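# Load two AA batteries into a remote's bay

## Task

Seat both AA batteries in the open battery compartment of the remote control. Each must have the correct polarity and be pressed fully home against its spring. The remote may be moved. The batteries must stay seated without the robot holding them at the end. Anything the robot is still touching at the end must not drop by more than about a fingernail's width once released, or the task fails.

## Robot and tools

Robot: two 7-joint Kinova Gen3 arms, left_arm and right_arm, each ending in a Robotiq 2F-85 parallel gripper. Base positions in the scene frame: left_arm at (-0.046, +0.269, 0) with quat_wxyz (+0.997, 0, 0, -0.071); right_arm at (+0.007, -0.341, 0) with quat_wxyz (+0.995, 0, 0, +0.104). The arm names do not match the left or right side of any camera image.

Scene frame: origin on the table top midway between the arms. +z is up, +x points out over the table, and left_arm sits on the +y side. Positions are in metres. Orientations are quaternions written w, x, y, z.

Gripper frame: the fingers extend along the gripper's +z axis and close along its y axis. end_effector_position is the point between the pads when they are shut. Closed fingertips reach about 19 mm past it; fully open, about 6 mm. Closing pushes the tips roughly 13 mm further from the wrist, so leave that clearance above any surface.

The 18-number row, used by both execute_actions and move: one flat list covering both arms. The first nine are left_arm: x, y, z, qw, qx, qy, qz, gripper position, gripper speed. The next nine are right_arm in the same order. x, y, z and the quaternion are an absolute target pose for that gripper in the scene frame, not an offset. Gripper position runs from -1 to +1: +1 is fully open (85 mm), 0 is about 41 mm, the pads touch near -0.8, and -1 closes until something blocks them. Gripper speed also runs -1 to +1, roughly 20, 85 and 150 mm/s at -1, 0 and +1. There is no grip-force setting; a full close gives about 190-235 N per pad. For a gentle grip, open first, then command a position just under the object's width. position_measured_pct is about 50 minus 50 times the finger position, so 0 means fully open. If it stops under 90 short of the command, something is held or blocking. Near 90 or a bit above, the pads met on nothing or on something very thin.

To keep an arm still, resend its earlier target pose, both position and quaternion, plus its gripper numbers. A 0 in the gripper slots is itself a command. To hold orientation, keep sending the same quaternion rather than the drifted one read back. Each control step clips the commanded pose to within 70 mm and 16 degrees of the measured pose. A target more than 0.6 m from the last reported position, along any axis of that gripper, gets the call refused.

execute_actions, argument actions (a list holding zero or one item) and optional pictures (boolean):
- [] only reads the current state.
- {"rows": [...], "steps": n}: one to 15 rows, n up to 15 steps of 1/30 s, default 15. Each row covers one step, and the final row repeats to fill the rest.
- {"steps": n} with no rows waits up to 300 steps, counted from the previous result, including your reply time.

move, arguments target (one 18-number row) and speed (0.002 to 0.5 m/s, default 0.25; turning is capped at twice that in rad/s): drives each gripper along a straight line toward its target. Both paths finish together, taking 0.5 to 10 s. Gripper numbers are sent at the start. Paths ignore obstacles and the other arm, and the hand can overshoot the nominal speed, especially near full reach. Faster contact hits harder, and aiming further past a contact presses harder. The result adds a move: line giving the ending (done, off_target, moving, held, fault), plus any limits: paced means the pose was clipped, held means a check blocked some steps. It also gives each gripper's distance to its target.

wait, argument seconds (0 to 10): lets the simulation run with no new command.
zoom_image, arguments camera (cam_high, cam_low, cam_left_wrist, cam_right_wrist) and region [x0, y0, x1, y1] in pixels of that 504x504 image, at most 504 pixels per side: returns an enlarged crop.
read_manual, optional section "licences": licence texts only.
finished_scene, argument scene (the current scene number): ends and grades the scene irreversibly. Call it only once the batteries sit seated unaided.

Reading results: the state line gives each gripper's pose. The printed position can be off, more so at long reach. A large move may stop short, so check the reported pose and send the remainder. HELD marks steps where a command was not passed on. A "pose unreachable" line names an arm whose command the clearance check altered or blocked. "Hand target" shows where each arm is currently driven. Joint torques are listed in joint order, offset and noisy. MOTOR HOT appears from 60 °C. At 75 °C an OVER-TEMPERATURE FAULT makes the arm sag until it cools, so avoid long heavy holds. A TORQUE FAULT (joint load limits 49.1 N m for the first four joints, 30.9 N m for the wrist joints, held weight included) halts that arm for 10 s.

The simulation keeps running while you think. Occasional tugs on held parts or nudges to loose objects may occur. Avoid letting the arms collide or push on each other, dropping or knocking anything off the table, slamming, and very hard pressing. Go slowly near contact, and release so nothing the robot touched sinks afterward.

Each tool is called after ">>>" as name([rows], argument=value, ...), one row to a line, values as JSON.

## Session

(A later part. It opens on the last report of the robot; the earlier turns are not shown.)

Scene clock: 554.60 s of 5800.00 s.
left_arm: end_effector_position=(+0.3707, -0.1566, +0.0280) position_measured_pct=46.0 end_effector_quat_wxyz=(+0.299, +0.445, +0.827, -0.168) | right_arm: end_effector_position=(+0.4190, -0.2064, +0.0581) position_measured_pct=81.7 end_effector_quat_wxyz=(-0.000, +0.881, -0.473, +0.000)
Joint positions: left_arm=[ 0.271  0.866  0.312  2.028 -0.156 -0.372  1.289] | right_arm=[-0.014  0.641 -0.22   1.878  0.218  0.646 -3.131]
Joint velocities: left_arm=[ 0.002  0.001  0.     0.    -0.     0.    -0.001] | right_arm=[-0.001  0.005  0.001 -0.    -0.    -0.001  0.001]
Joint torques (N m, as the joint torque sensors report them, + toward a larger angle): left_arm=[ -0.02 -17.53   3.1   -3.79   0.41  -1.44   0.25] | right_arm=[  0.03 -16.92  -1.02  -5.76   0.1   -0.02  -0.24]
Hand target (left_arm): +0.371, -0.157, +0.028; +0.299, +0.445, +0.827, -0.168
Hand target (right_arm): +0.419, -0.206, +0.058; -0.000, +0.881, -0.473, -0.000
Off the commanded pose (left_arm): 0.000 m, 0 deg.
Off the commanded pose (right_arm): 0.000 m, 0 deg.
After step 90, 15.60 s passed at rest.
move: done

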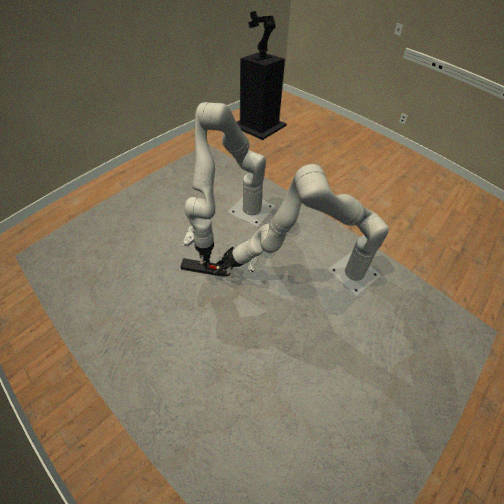

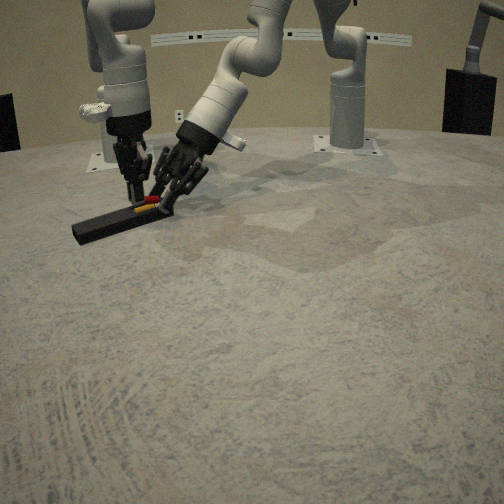

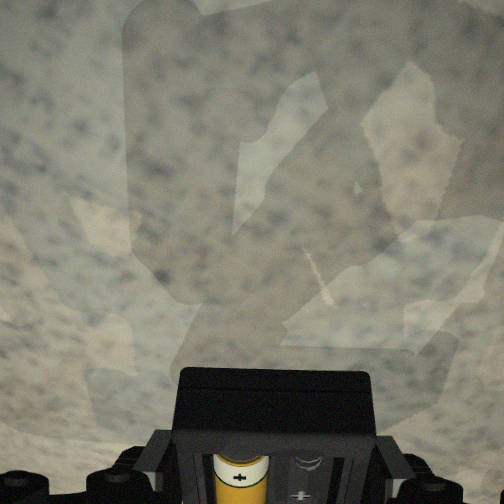

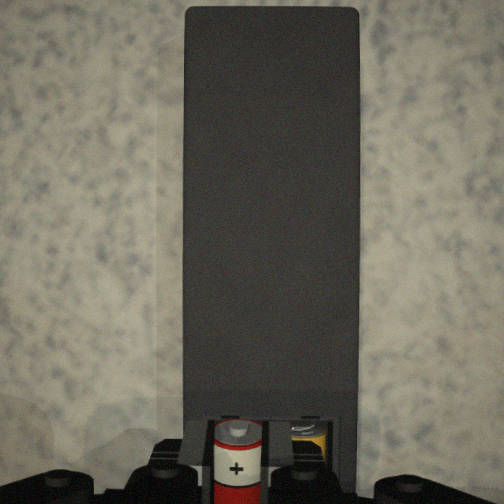

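>>> move(target=[0.3707,-0.1566,0.028,0.299,0.445,0.828,-0.168,-1,0,0.4195,-0.207,0.044,0,-0.881,0.473,0,-1,0], speed=0.015)

>>> zoom_image(camera="cam_low", region=[90,150,200,230])

Scene clock: 563.47 s of 5800.00 s.
left_arm: end_effector_position=(+0.3707, -0.1566, +0.0280) position_measured_pct=46.0 end_effector_quat_wxyz=(+0.299, +0.445, +0.827, -0.168) | right_arm: end_effector_position=(+0.4195, -0.2070, +0.0444) position_measured_pct=81.7 end_effector_quat_wxyz=(-0.000, +0.881, -0.473, +0.000)
Joint positions: left_arm=[ 0.271  0.866  0.312  2.028 -0.156 -0.372  1.289] | right_arm=[-0.019  0.669 -0.211  1.886  0.228  0.61  -3.138]
Joint velocities: left_arm=[ 0.     0.     0.     0.001 -0.     0.001  0.002] | right_arm=[ 0.001 -0.     0.001  0.001  0.    -0.001 -0.   ]
Joint torques (N m, as the joint torque sensors report them, + toward a larger angle): left_arm=[  0.13 -17.82   2.94  -3.66   0.46  -1.55   0.21] | right_arm=[ -0.18 -15.9   -1.02  -5.72   0.28  -0.42  -0.23]
Hand target (left_arm): +0.371, -0.157, +0.028; +0.299, +0.445, +0.827, -0.168
Hand target (right_arm): +0.419, -0.207, +0.044; -0.000, +0.881, -0.473, -0.000
Off the commanded pose (left_arm): 0.000 m, 0 deg.
Off the commanded pose (right_arm): 0.000 m, 0 deg.
After step 90, 4.70 s passed at rest.
move: done

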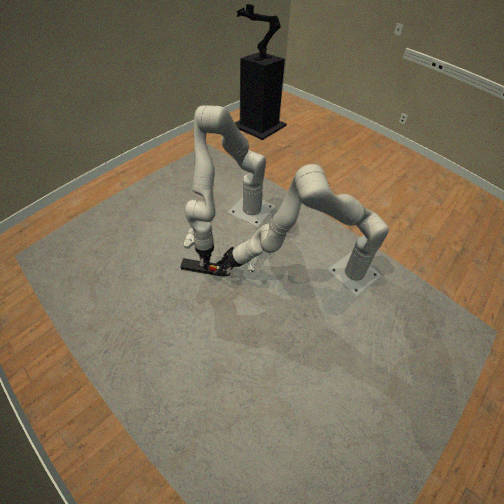

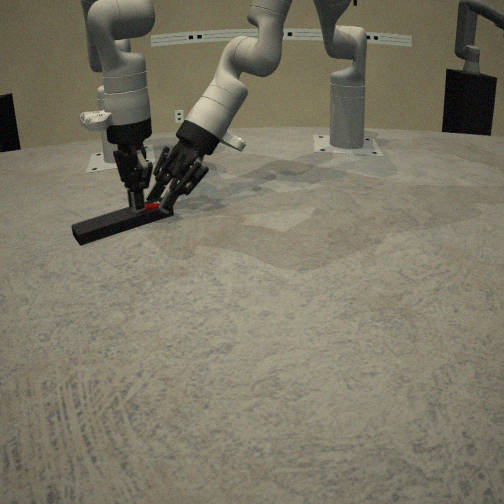

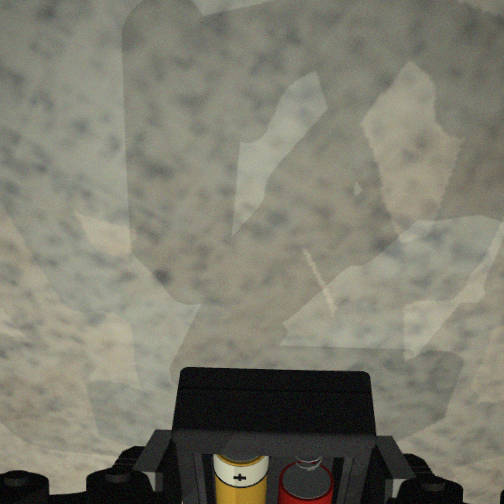

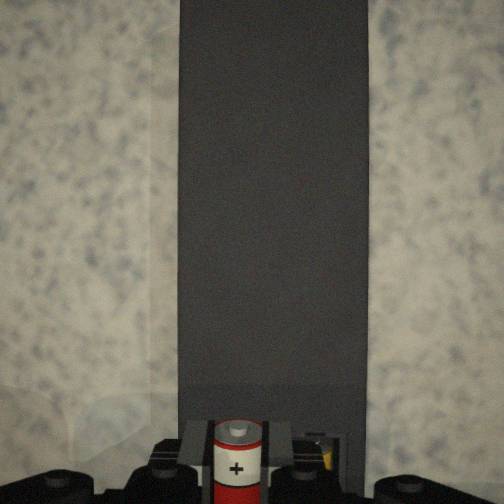

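Region (90, 150, 200, 230) of cam_low's 504x504 image, scaled by 4.582, with more detail than that image has; it fills the top 367 rows of this view, and the rest is white.

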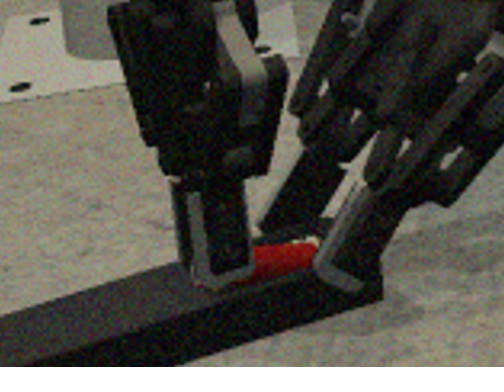

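>>> move(target=[0.3707,-0.1566,0.028,0.299,0.445,0.828,-0.168,-1,0,0.4195,-0.207,0.046,0,-0.881,0.473,0,-0.4,0], speed=0.01)

>>> move(target=[0.3707,-0.1566,0.028,0.299,0.445,0.828,-0.168,-1,0,0.415,-0.20,0.09,0,-0.881,0.473,0,-0.4,0], speed=0.06)

Scene clock: 571.00 s of 5800.00 s.
left_arm: end_effector_position=(+0.3707, -0.1566, +0.0280) position_measured_pct=46.0 end_effector_quat_wxyz=(+0.299, +0.445, +0.827, -0.168) | right_arm: end_effector_position=(+0.4195, -0.2070, +0.0460) position_measured_pct=69.8 end_effector_quat_wxyz=(+0.000, +0.881, -0.473, -0.000)
Joint positions: left_arm=[ 0.271  0.866  0.312  2.028 -0.156 -0.372  1.289] | right_arm=[-0.018  0.666 -0.212  1.884  0.227  0.615 -3.137]
Joint velocities: left_arm=[ 0.     0.001 -0.    -0.    -0.002  0.    -0.001] | right_arm=[-0.001 -0.001  0.     0.     0.     0.001 -0.   ]
Joint torques (N m, as the joint torque sensors report them, + toward a larger angle): left_arm=[ -0.33 -17.87   2.89  -3.73   0.44  -1.68   0.01] | right_arm=[  0.05 -16.65  -0.69  -5.48   0.15   0.11  -0.09]
Hand target (left_arm): +0.371, -0.157, +0.028; +0.299, +0.445, +0.827, -0.168
Hand target (right_arm): +0.420, -0.207, +0.046; +0.000, +0.881, -0.473, +0.000
Off the commanded pose (left_arm): 0.000 m, 0 deg.
Off the commanded pose (right_arm): 0.000 m, 0 deg.
After step 90, 3.83 s passed at rest.
move: done

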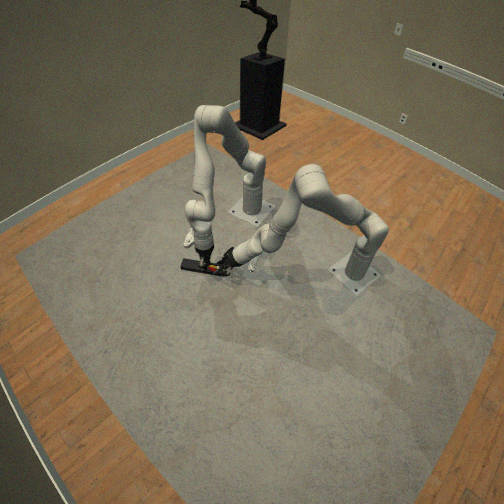

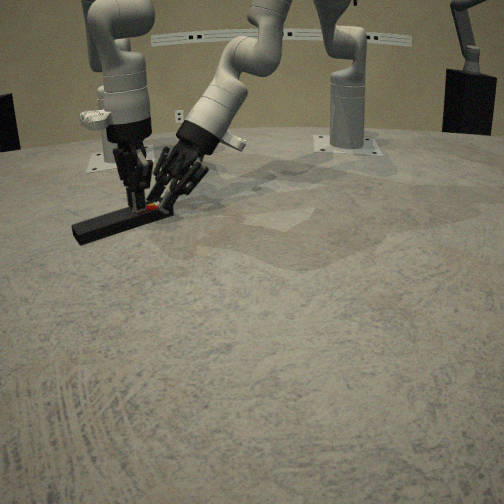

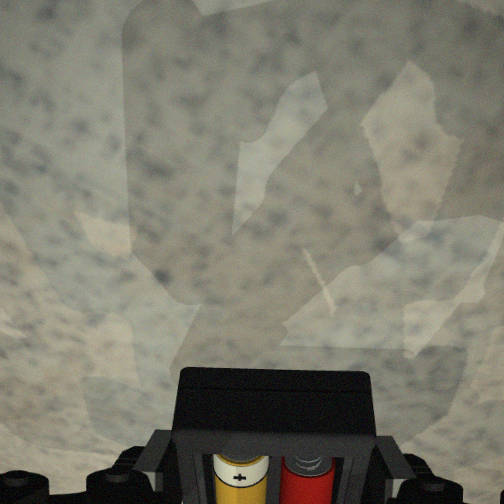

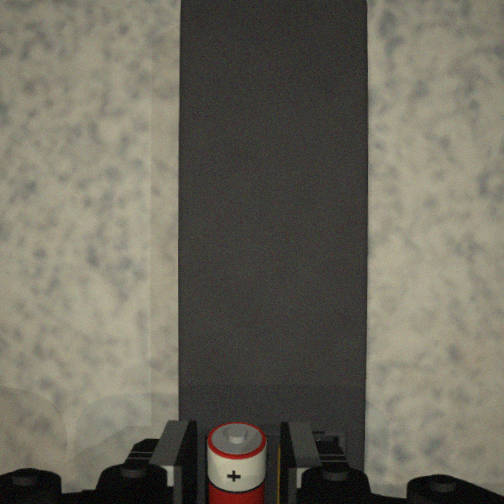

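Scene clock: 572.07 s of 5800.00 s.
left_arm: end_effector_position=(+0.3707, -0.1566, +0.0280) position_measured_pct=46.0 end_effector_quat_wxyz=(+0.299, +0.445, +0.827, -0.168) | right_arm: end_effector_position=(+0.4150, -0.2001, +0.0898) position_measured_pct=69.8 end_effector_quat_wxyz=(+0.000, +0.881, -0.473, -0.000)
Joint positions: left_arm=[ 0.271  0.866  0.312  2.028 -0.156 -0.372  1.289] | right_arm=[-0.017  0.578 -0.238  1.857  0.195  0.729 -3.128]
Joint velocities: left_arm=[-0.001 -0.001  0.001 -0.    -0.002  0.     0.002] | right_arm=[ 0.002 -0.005 -0.001 -0.001 -0.001  0.001  0.   ]
Joint torques (N m, as the joint torque sensors report them, + toward a larger angle): left_arm=[  0.14 -17.9    2.97  -4.09   0.34  -1.62   0.02] | right_arm=[  0.05 -16.1   -1.14  -6.61   0.07  -0.03  -0.25]
Hand target (left_arm): +0.371, -0.157, +0.028; +0.299, +0.445, +0.827, -0.168
Hand target (right_arm): +0.415, -0.200, +0.090; +0.000, +0.881, -0.473, +0.000
Off the commanded pose (left_arm): 0.000 m, 0 deg.
Off the commanded pose (right_arm): 0.000 m, 0 deg.
move: done

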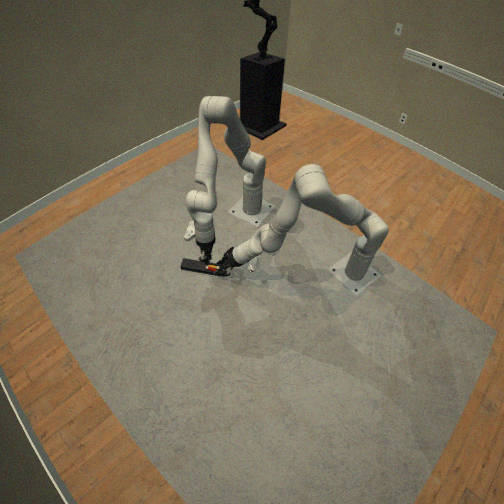

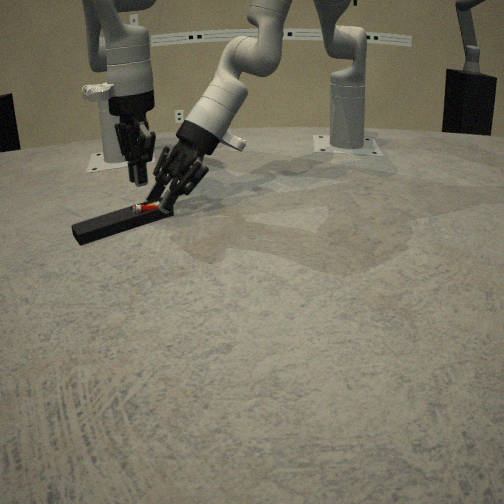

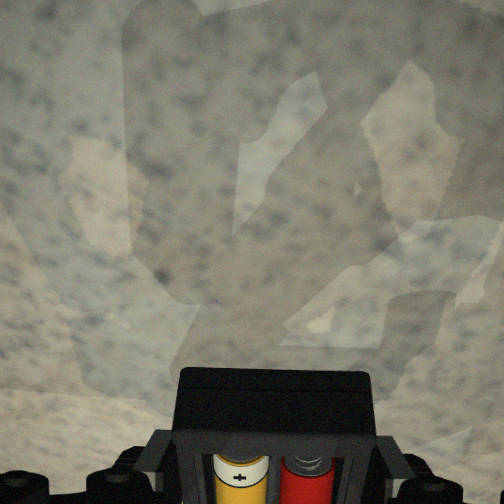

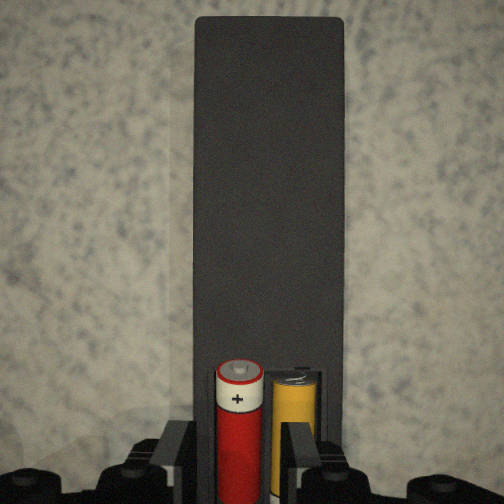

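>>> move(target=[0.3707,-0.1566,0.028,0.299,0.445,0.828,-0.168,-1,0,0.44,-0.238,0.085,0.162,-0.828,0.445,0.301,-1,0], speed=0.1)

>>> move(target=[0.3707,-0.1566,0.028,0.299,0.445,0.828,-0.168,-1,0,0.434,-0.229,0.058,0.162,-0.828,0.445,0.301,-1,0], speed=0.03)

>>> zoom_image(camera="cam_low", region=[70,150,200,240])

Scene clock: 590.73 s of 5800.00 s.
left_arm: end_effector_position=(+0.3707, -0.1566, +0.0280) position_measured_pct=46.0 end_effector_quat_wxyz=(+0.299, +0.445, +0.827, -0.168) | right_arm: end_effector_position=(+0.4401, -0.2384, +0.0852) position_measured_pct=91.7 end_effector_quat_wxyz=(-0.163, +0.828, -0.445, -0.300)
Joint positions: left_arm=[ 0.271  0.866  0.312  2.028 -0.156 -0.372  1.289] | right_arm=[ 0.58   0.951 -0.538  1.467 -0.168  1.187 -2.512]
Joint velocities: left_arm=[-0.     0.001 -0.     0.001  0.002  0.001  0.001] | right_arm=[ 0.003  0.009  0.002 -0.005 -0.002  0.005  0.003]
Joint torques (N m, as the joint torque sensors report them, + toward a larger angle): left_arm=[  0.1  -17.29   2.76  -4.08   0.13  -1.72  -0.1 ] | right_arm=[ -0.12 -19.85  -4.2   -5.26  -1.43   1.45  -0.21]
Hand target (left_arm): +0.371, -0.157, +0.028; +0.299, +0.445, +0.827, -0.168
Hand target (right_arm): +0.440, -0.239, +0.085; -0.163, +0.828, -0.446, -0.300
Off the commanded pose (left_arm): 0.000 m, 0 deg.
Off the commanded pose (right_arm): 0.001 m, 0 deg.
After step 90, 11.90 s passed at rest.
move: done

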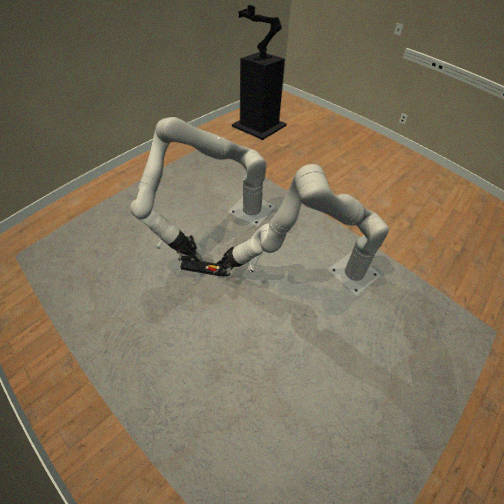

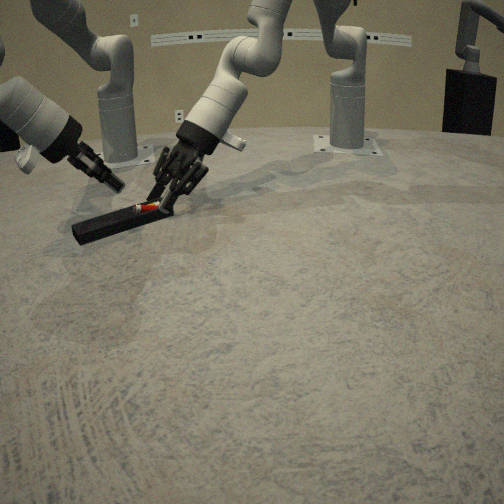

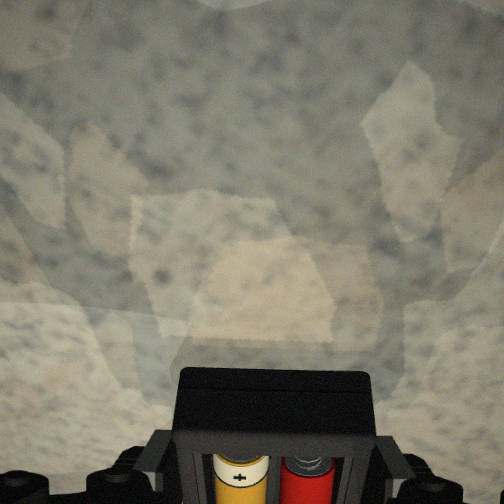

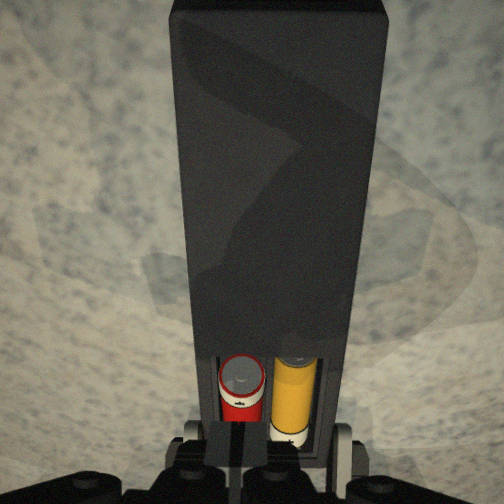

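Scene clock: 591.97 s of 5800.00 s.
left_arm: end_effector_position=(+0.3707, -0.1566, +0.0280) position_measured_pct=46.0 end_effector_quat_wxyz=(+0.299, +0.445, +0.827, -0.168) | right_arm: end_effector_position=(+0.4340, -0.2290, +0.0581) position_measured_pct=91.7 end_effector_quat_wxyz=(-0.162, +0.828, -0.445, -0.301)
Joint positions: left_arm=[ 0.271  0.866  0.312  2.028 -0.156 -0.372  1.289] | right_arm=[ 0.565  0.99  -0.533  1.498 -0.162  1.119 -2.503]
Joint velocities: left_arm=[-0.001  0.    -0.     0.001 -0.    -0.002  0.001] | right_arm=[-0.     0.001 -0.     0.001 -0.    -0.001  0.   ]
Joint torques (N m, as the joint torque sensors report them, + toward a larger angle): left_arm=[  0.11 -17.85   3.14  -4.07   0.46  -1.54   0.2 ] | right_arm=[ -0.28 -19.52  -4.37  -4.88  -1.18   1.22  -0.23]
Hand target (left_arm): +0.371, -0.157, +0.028; +0.299, +0.445, +0.827, -0.168
Hand target (right_arm): +0.434, -0.229, +0.058; -0.162, +0.828, -0.445, -0.301
Off the commanded pose (left_arm): 0.000 m, 0 deg.
Off the commanded pose (right_arm): 0.000 m, 0 deg.
move: done

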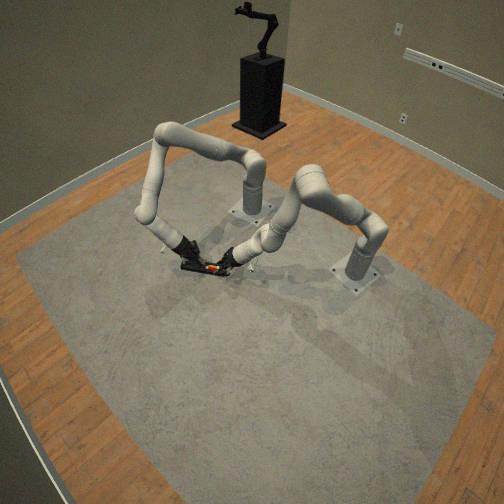

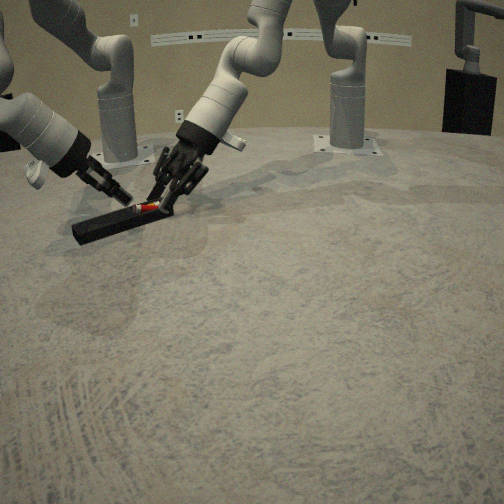

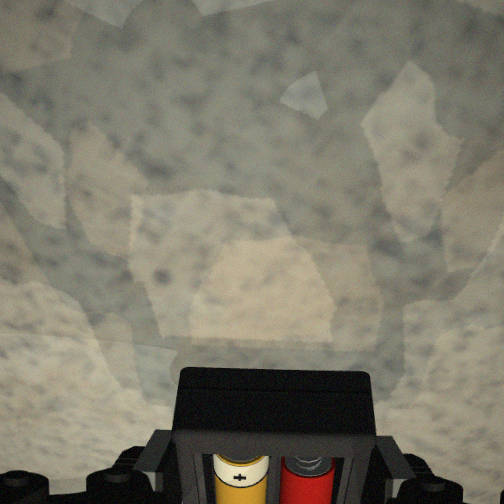

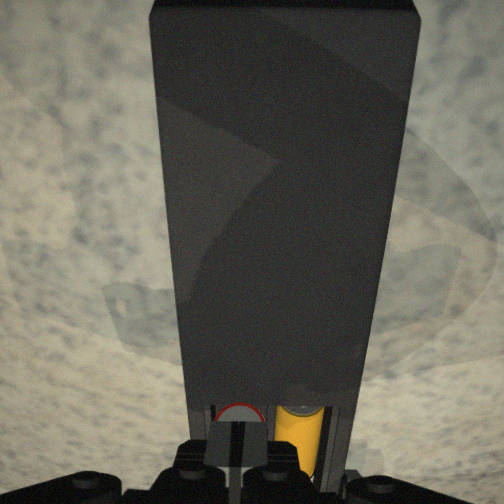

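Region (70, 150, 200, 240) of cam_low's 504x504 image, scaled by 3.877, with more detail than that image has; it fills the top 349 rows of this view, and the rest is white.

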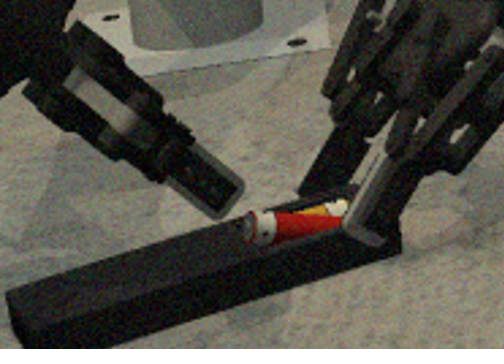

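Looks like the analogous state. Continue.

>>> move(target=[0.3707,-0.1566,0.028,0.299,0.445,0.828,-0.168,-1,0,0.429,-0.2213,0.047,0.162,-0.828,0.445,0.301,-1,0], speed=0.01)

>>> move(target=[0.3707,-0.1566,0.028,0.299,0.445,0.828,-0.168,-1,0,0.424,-0.214,0.046,0.162,-0.828,0.445,0.301,-1,0], speed=0.01)

>>> zoom_image(camera="cam_low", region=[70,150,200,240])

Scene clock: 603.57 s of 5800.00 s.
left_arm: end_effector_position=(+0.3707, -0.1566, +0.0280) position_measured_pct=46.0 end_effector_quat_wxyz=(+0.299, +0.445, +0.827, -0.168) | right_arm: end_effector_position=(+0.4295, -0.2214, +0.0477) position_measured_pct=91.7 end_effector_quat_wxyz=(-0.162, +0.828, -0.445, -0.300)
Joint positions: left_arm=[ 0.271  0.866  0.312  2.028 -0.156 -0.372  1.289] | right_arm=[ 0.555  1.002 -0.534  1.522 -0.163  1.08  -2.502]
Joint velocities: left_arm=[-0.     0.    -0.    -0.     0.001 -0.001 -0.002] | right_arm=[-0.    -0.001  0.     0.001 -0.001 -0.001  0.   ]
Joint torques (N m, as the joint torque sensors report them, + toward a larger angle): left_arm=[ -0.3  -17.62   2.99  -3.74   0.39  -1.51   0.03] | right_arm=[ -0.48 -18.32  -4.28  -4.05  -0.99   0.83  -0.2 ]
Hand target (left_arm): +0.371, -0.157, +0.028; +0.299, +0.445, +0.827, -0.168
Hand target (right_arm): +0.429, -0.221, +0.047; -0.162, +0.828, -0.445, -0.301
Off the commanded pose (left_arm): 0.000 m, 0 deg.
Off the commanded pose (right_arm): 0.001 m, 0 deg.
After step 90, 6.93 s passed at rest.
move: done

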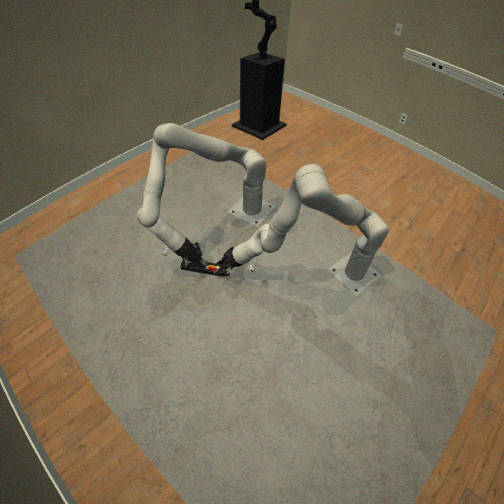

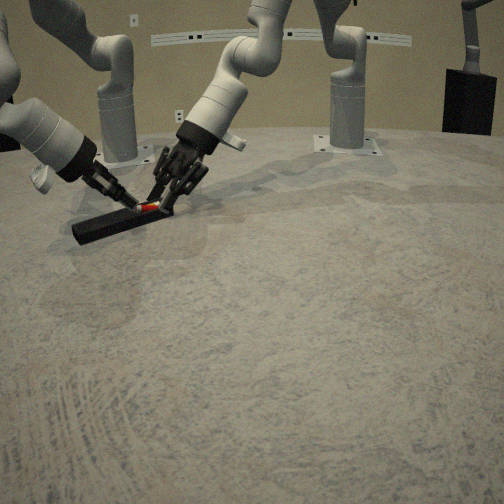

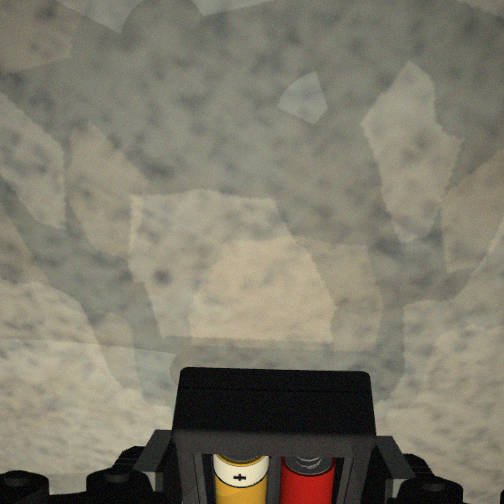

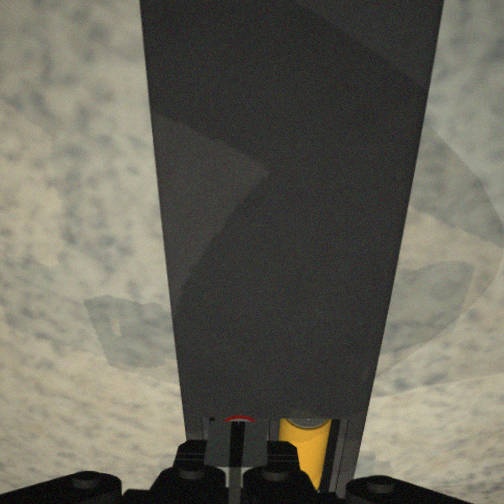

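Scene clock: 604.73 s of 5800.00 s.
left_arm: end_effector_position=(+0.3704, -0.1561, +0.0280) position_measured_pct=46.0 end_effector_quat_wxyz=(+0.298, +0.445, +0.828, -0.168) | right_arm: end_effector_position=(+0.4261, -0.2159, +0.0465) position_measured_pct=91.7 end_effector_quat_wxyz=(-0.163, +0.828, -0.446, -0.298)
Joint positions: left_arm=[ 0.271  0.865  0.312  2.029 -0.156 -0.371  1.289] | right_arm=[ 0.55   0.996 -0.537  1.542 -0.166  1.057 -2.508]
Joint velocities: left_arm=[-0.001  0.    -0.    -0.002 -0.001  0.001  0.   ] | right_arm=[ 0.001 -0.    -0.     0.001  0.001 -0.001 -0.001]
Joint torques (N m, as the joint torque sensors report them, + toward a larger angle): left_arm=[  0.69 -16.85   3.32  -4.79   0.29  -1.81   0.12] | right_arm=[ -1.93 -17.63  -5.6   -2.81  -1.54   1.55   0.  ]
Hand target (left_arm): +0.371, -0.157, +0.028; +0.299, +0.445, +0.827, -0.168
Hand target (right_arm): +0.424, -0.214, +0.046; -0.162, +0.828, -0.445, -0.301
Off the commanded pose (left_arm): 0.001 m, 0 deg.
Off the commanded pose (right_arm): 0.003 m, 0 deg.
move: done

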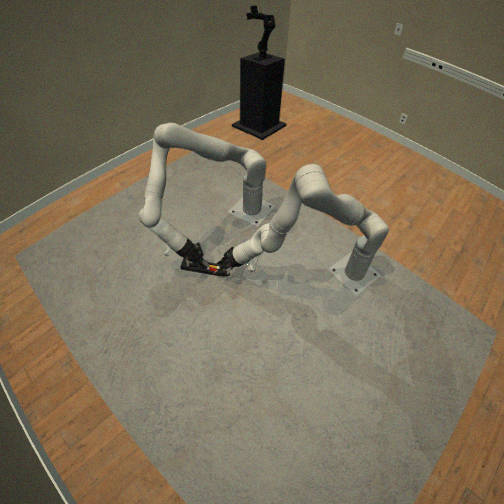

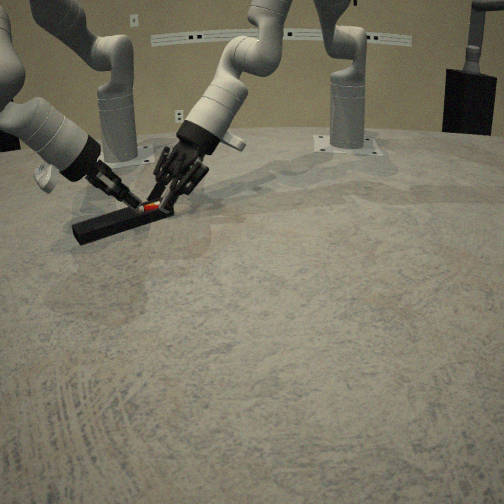

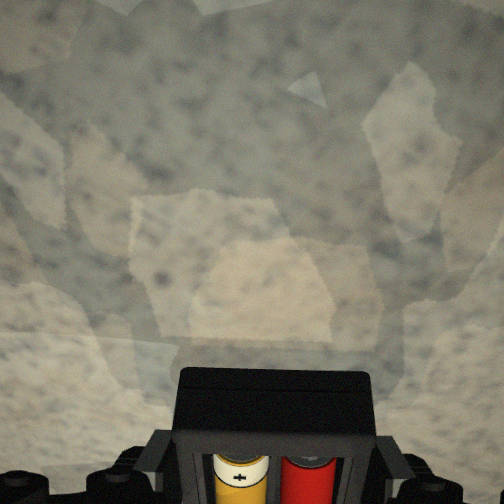

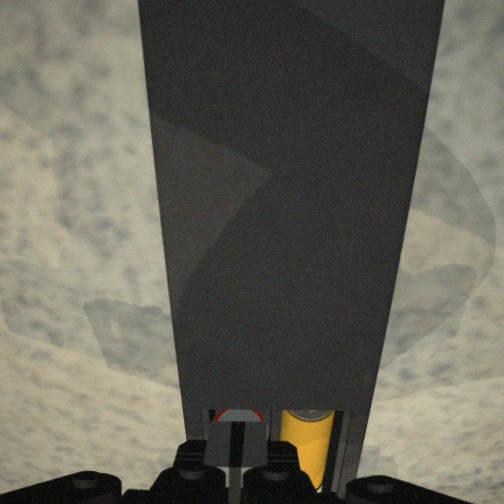

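Region (70, 150, 200, 240) of cam_low's 504x504 image, scaled by 3.877, with more detail than that image has; it fills the top 349 rows of this view, and the rest is white.

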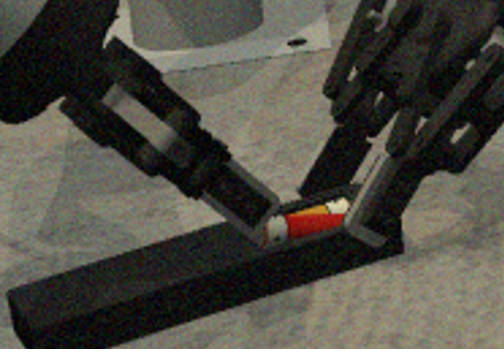

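>>> move(target=[0.3707,-0.1566,0.028,0.299,0.445,0.828,-0.168,-1,0,0.4215,-0.210,0.038,0.162,-0.828,0.445,0.301,-1,0], speed=0.01)

>>> zoom_image(camera="cam_low", region=[70,150,200,240])

Scene clock: 616.10 s of 5800.00 s.
left_arm: end_effector_position=(+0.3703, -0.1559, +0.0280) position_measured_pct=46.0 end_effector_quat_wxyz=(+0.298, +0.445, +0.828, -0.168) | right_arm: end_effector_position=(+0.4249, -0.2130, +0.0405) position_measured_pct=91.7 end_effector_quat_wxyz=(-0.163, +0.828, -0.447, -0.297)
Joint positions: left_arm=[ 0.271  0.865  0.312  2.029 -0.156 -0.371  1.288] | right_arm=[ 0.546  1.004 -0.537  1.552 -0.166  1.035 -2.507]
Joint velocities: left_arm=[ 0.     0.     0.    -0.001  0.     0.001 -0.   ] | right_arm=[-0.    -0.     0.001  0.001 -0.     0.     0.   ]
Joint torques (N m, as the joint torque sensors report them, + toward a larger angle): left_arm=[  0.3  -17.18   3.27  -5.04   0.24  -1.74   0.22] | right_arm=[ -3.41 -14.26  -5.44  -1.82  -1.24   0.61  -0.35]
Hand target (left_arm): +0.371, -0.157, +0.028; +0.299, +0.445, +0.827, -0.168
Hand target (right_arm): +0.421, -0.210, +0.038; -0.162, +0.828, -0.445, -0.301
Off the commanded pose (left_arm): 0.001 m, 0 deg.
Off the commanded pose (right_arm): 0.005 m, 1 deg.
After step 90, 7.00 s passed at rest.
move: off_target (right_arm)

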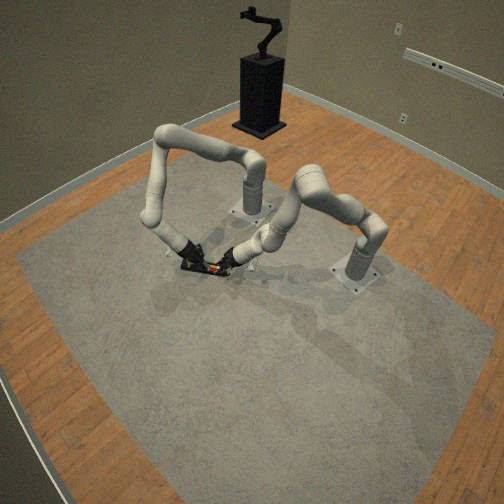

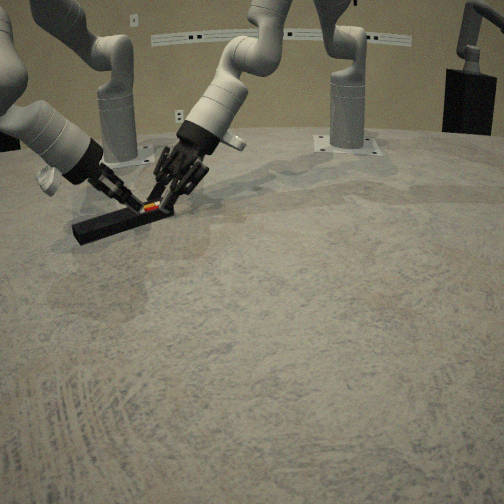

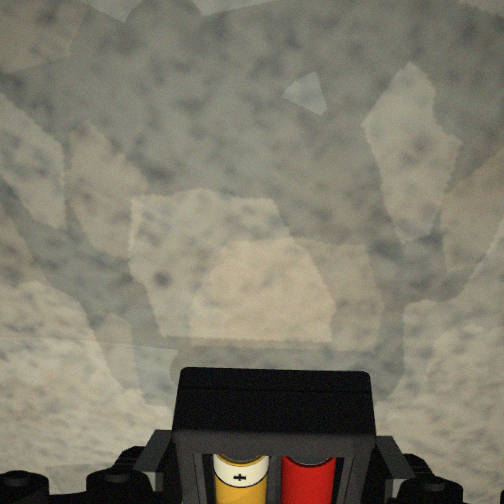

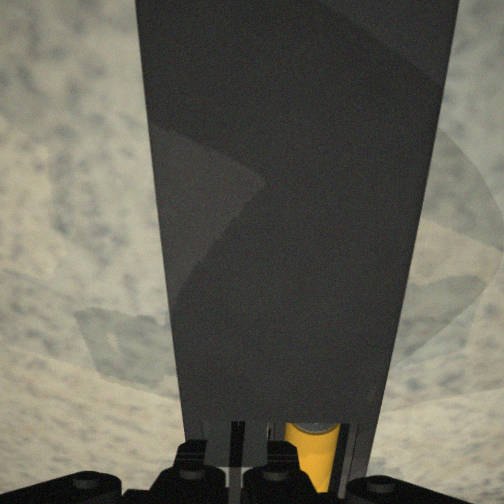

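Region (70, 150, 200, 240) of cam_low's 504x504 image, scaled by 3.877, with more detail than that image has; it fills the top 349 rows of this view, and the rest is white.

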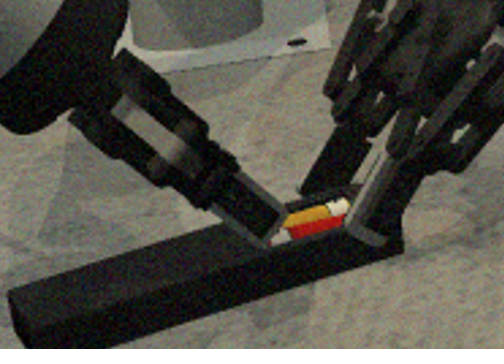

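>>> move(target=[0.3707,-0.1566,0.028,0.299,0.445,0.828,-0.168,-1,0,0.432,-0.224,0.056,0.162,-0.828,0.445,0.301,-1,0], speed=0.02)

>>> move(target=[0.3707,-0.1566,0.028,0.299,0.445,0.828,-0.168,-1,0,0.415,-0.2,0.11,0,-0.881,0.473,0,-1,0], speed=0.1)

>>> zoom_image(camera="cam_low", region=[70,150,200,240])

Scene clock: 627.17 s of 5800.00 s.
left_arm: end_effector_position=(+0.3707, -0.1564, +0.0280) position_measured_pct=46.0 end_effector_quat_wxyz=(+0.299, +0.445, +0.828, -0.168) | right_arm: end_effector_position=(+0.4320, -0.2240, +0.0559) position_measured_pct=91.7 end_effector_quat_wxyz=(-0.162, +0.828, -0.445, -0.301)
Joint positions: left_arm=[ 0.271  0.866  0.313  2.028 -0.155 -0.372  1.288] | right_arm=[ 0.558  0.991 -0.535  1.509 -0.164  1.105 -2.507]
Joint velocities: left_arm=[ 0.001  0.001  0.    -0.001  0.002  0.     0.001] | right_arm=[ 0.001 -0.001  0.001 -0.002  0.001  0.004 -0.   ]
Joint torques (N m, as the joint torque sensors report them, + toward a larger angle): left_arm=[  0.09 -17.01   2.9   -3.88   0.21  -1.74   0.18] | right_arm=[  0.   -19.55  -4.56  -5.09  -1.18   1.17  -0.27]
Hand target (left_arm): +0.371, -0.157, +0.028; +0.299, +0.445, +0.827, -0.168
Hand target (right_arm): +0.432, -0.224, +0.056; -0.162, +0.828, -0.445, -0.301
Off the commanded pose (left_arm): 0.000 m, 0 deg.
Off the commanded pose (right_arm): 0.000 m, 0 deg.
After step 90, 6.83 s passed at rest.
move: done

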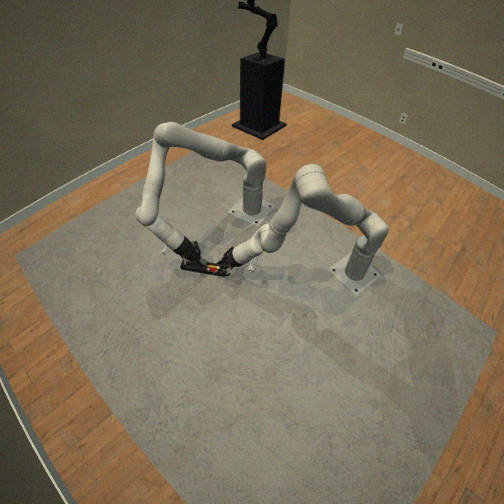

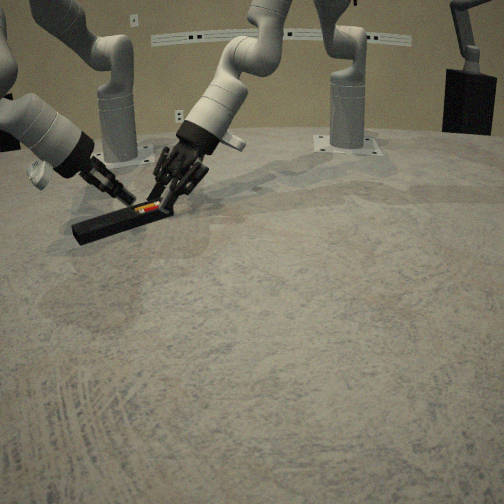

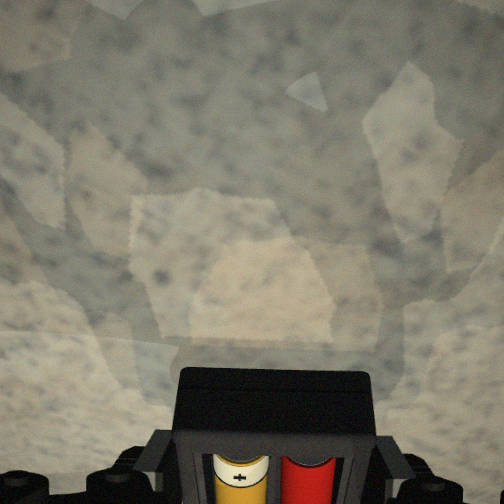

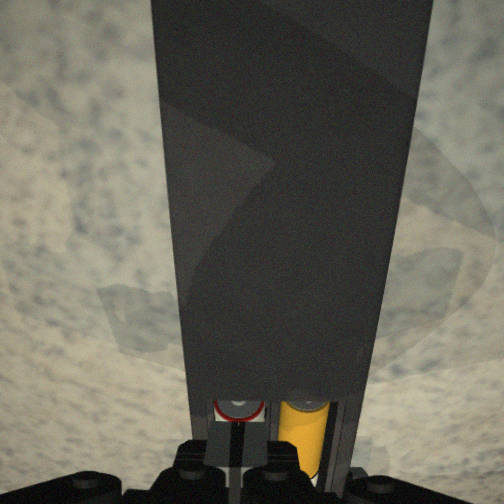

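Scene clock: 630.97 s of 5800.00 s.
left_arm: end_effector_position=(+0.3707, -0.1564, +0.0280) position_measured_pct=46.0 end_effector_quat_wxyz=(+0.299, +0.445, +0.828, -0.168) | right_arm: end_effector_position=(+0.4151, -0.2001, +0.1099) position_measured_pct=91.7 end_effector_quat_wxyz=(+0.001, +0.881, -0.473, -0.001)
Joint positions: left_arm=[ 0.271  0.866  0.313  2.028 -0.155 -0.372  1.288] | right_arm=[-0.006  0.544 -0.253  1.834  0.183  0.789 -3.117]
Joint velocities: left_arm=[-0.    -0.001 -0.     0.001 -0.001  0.001 -0.   ] | right_arm=[-0.012 -0.004 -0.003  0.001  0.005 -0.    -0.007]
Joint torques (N m, as the joint torque sensors report them, + toward a larger angle): left_arm=[  0.04 -17.29   3.18  -4.2    0.46  -1.76  -0.12] | right_arm=[ -0.25 -15.82  -0.81  -6.73   0.48   0.08  -0.17]
Hand target (left_arm): +0.371, -0.157, +0.028; +0.299, +0.445, +0.827, -0.168
Hand target (right_arm): +0.415, -0.200, +0.110; +0.001, +0.882, -0.472, -0.001
Off the commanded pose (left_arm): 0.000 m, 0 deg.
Off the commanded pose (right_arm): 0.000 m, 0 deg.
move: done

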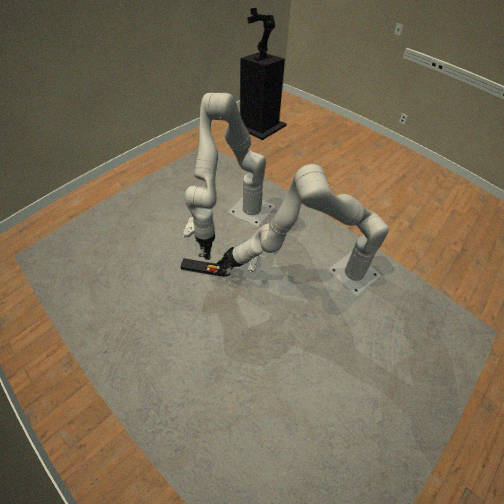

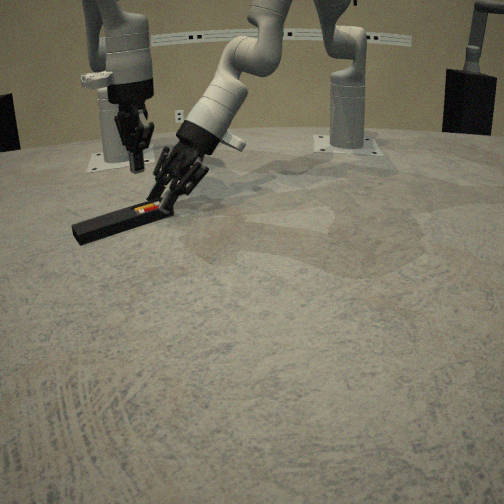

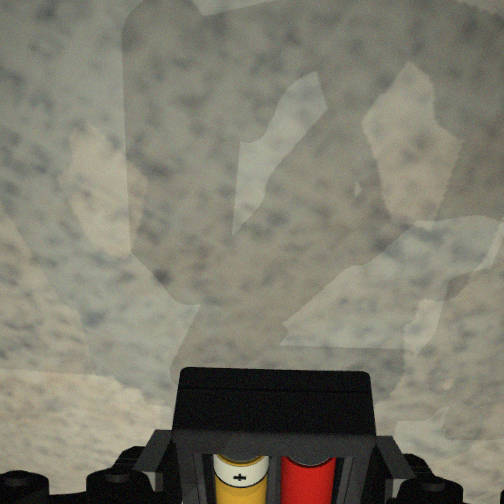

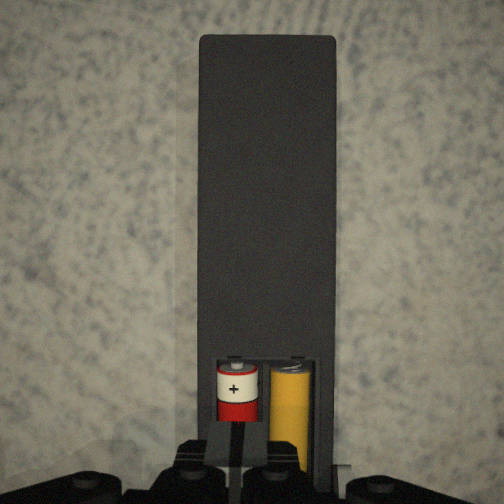

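Region (70, 150, 200, 240) of cam_low's 504x504 image, scaled by 3.877, with more detail than that image has; it fills the top 349 rows of this view, and the rest is white.

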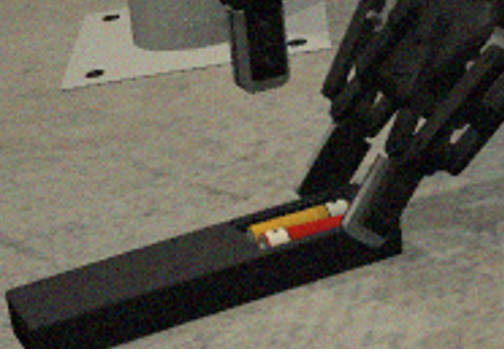

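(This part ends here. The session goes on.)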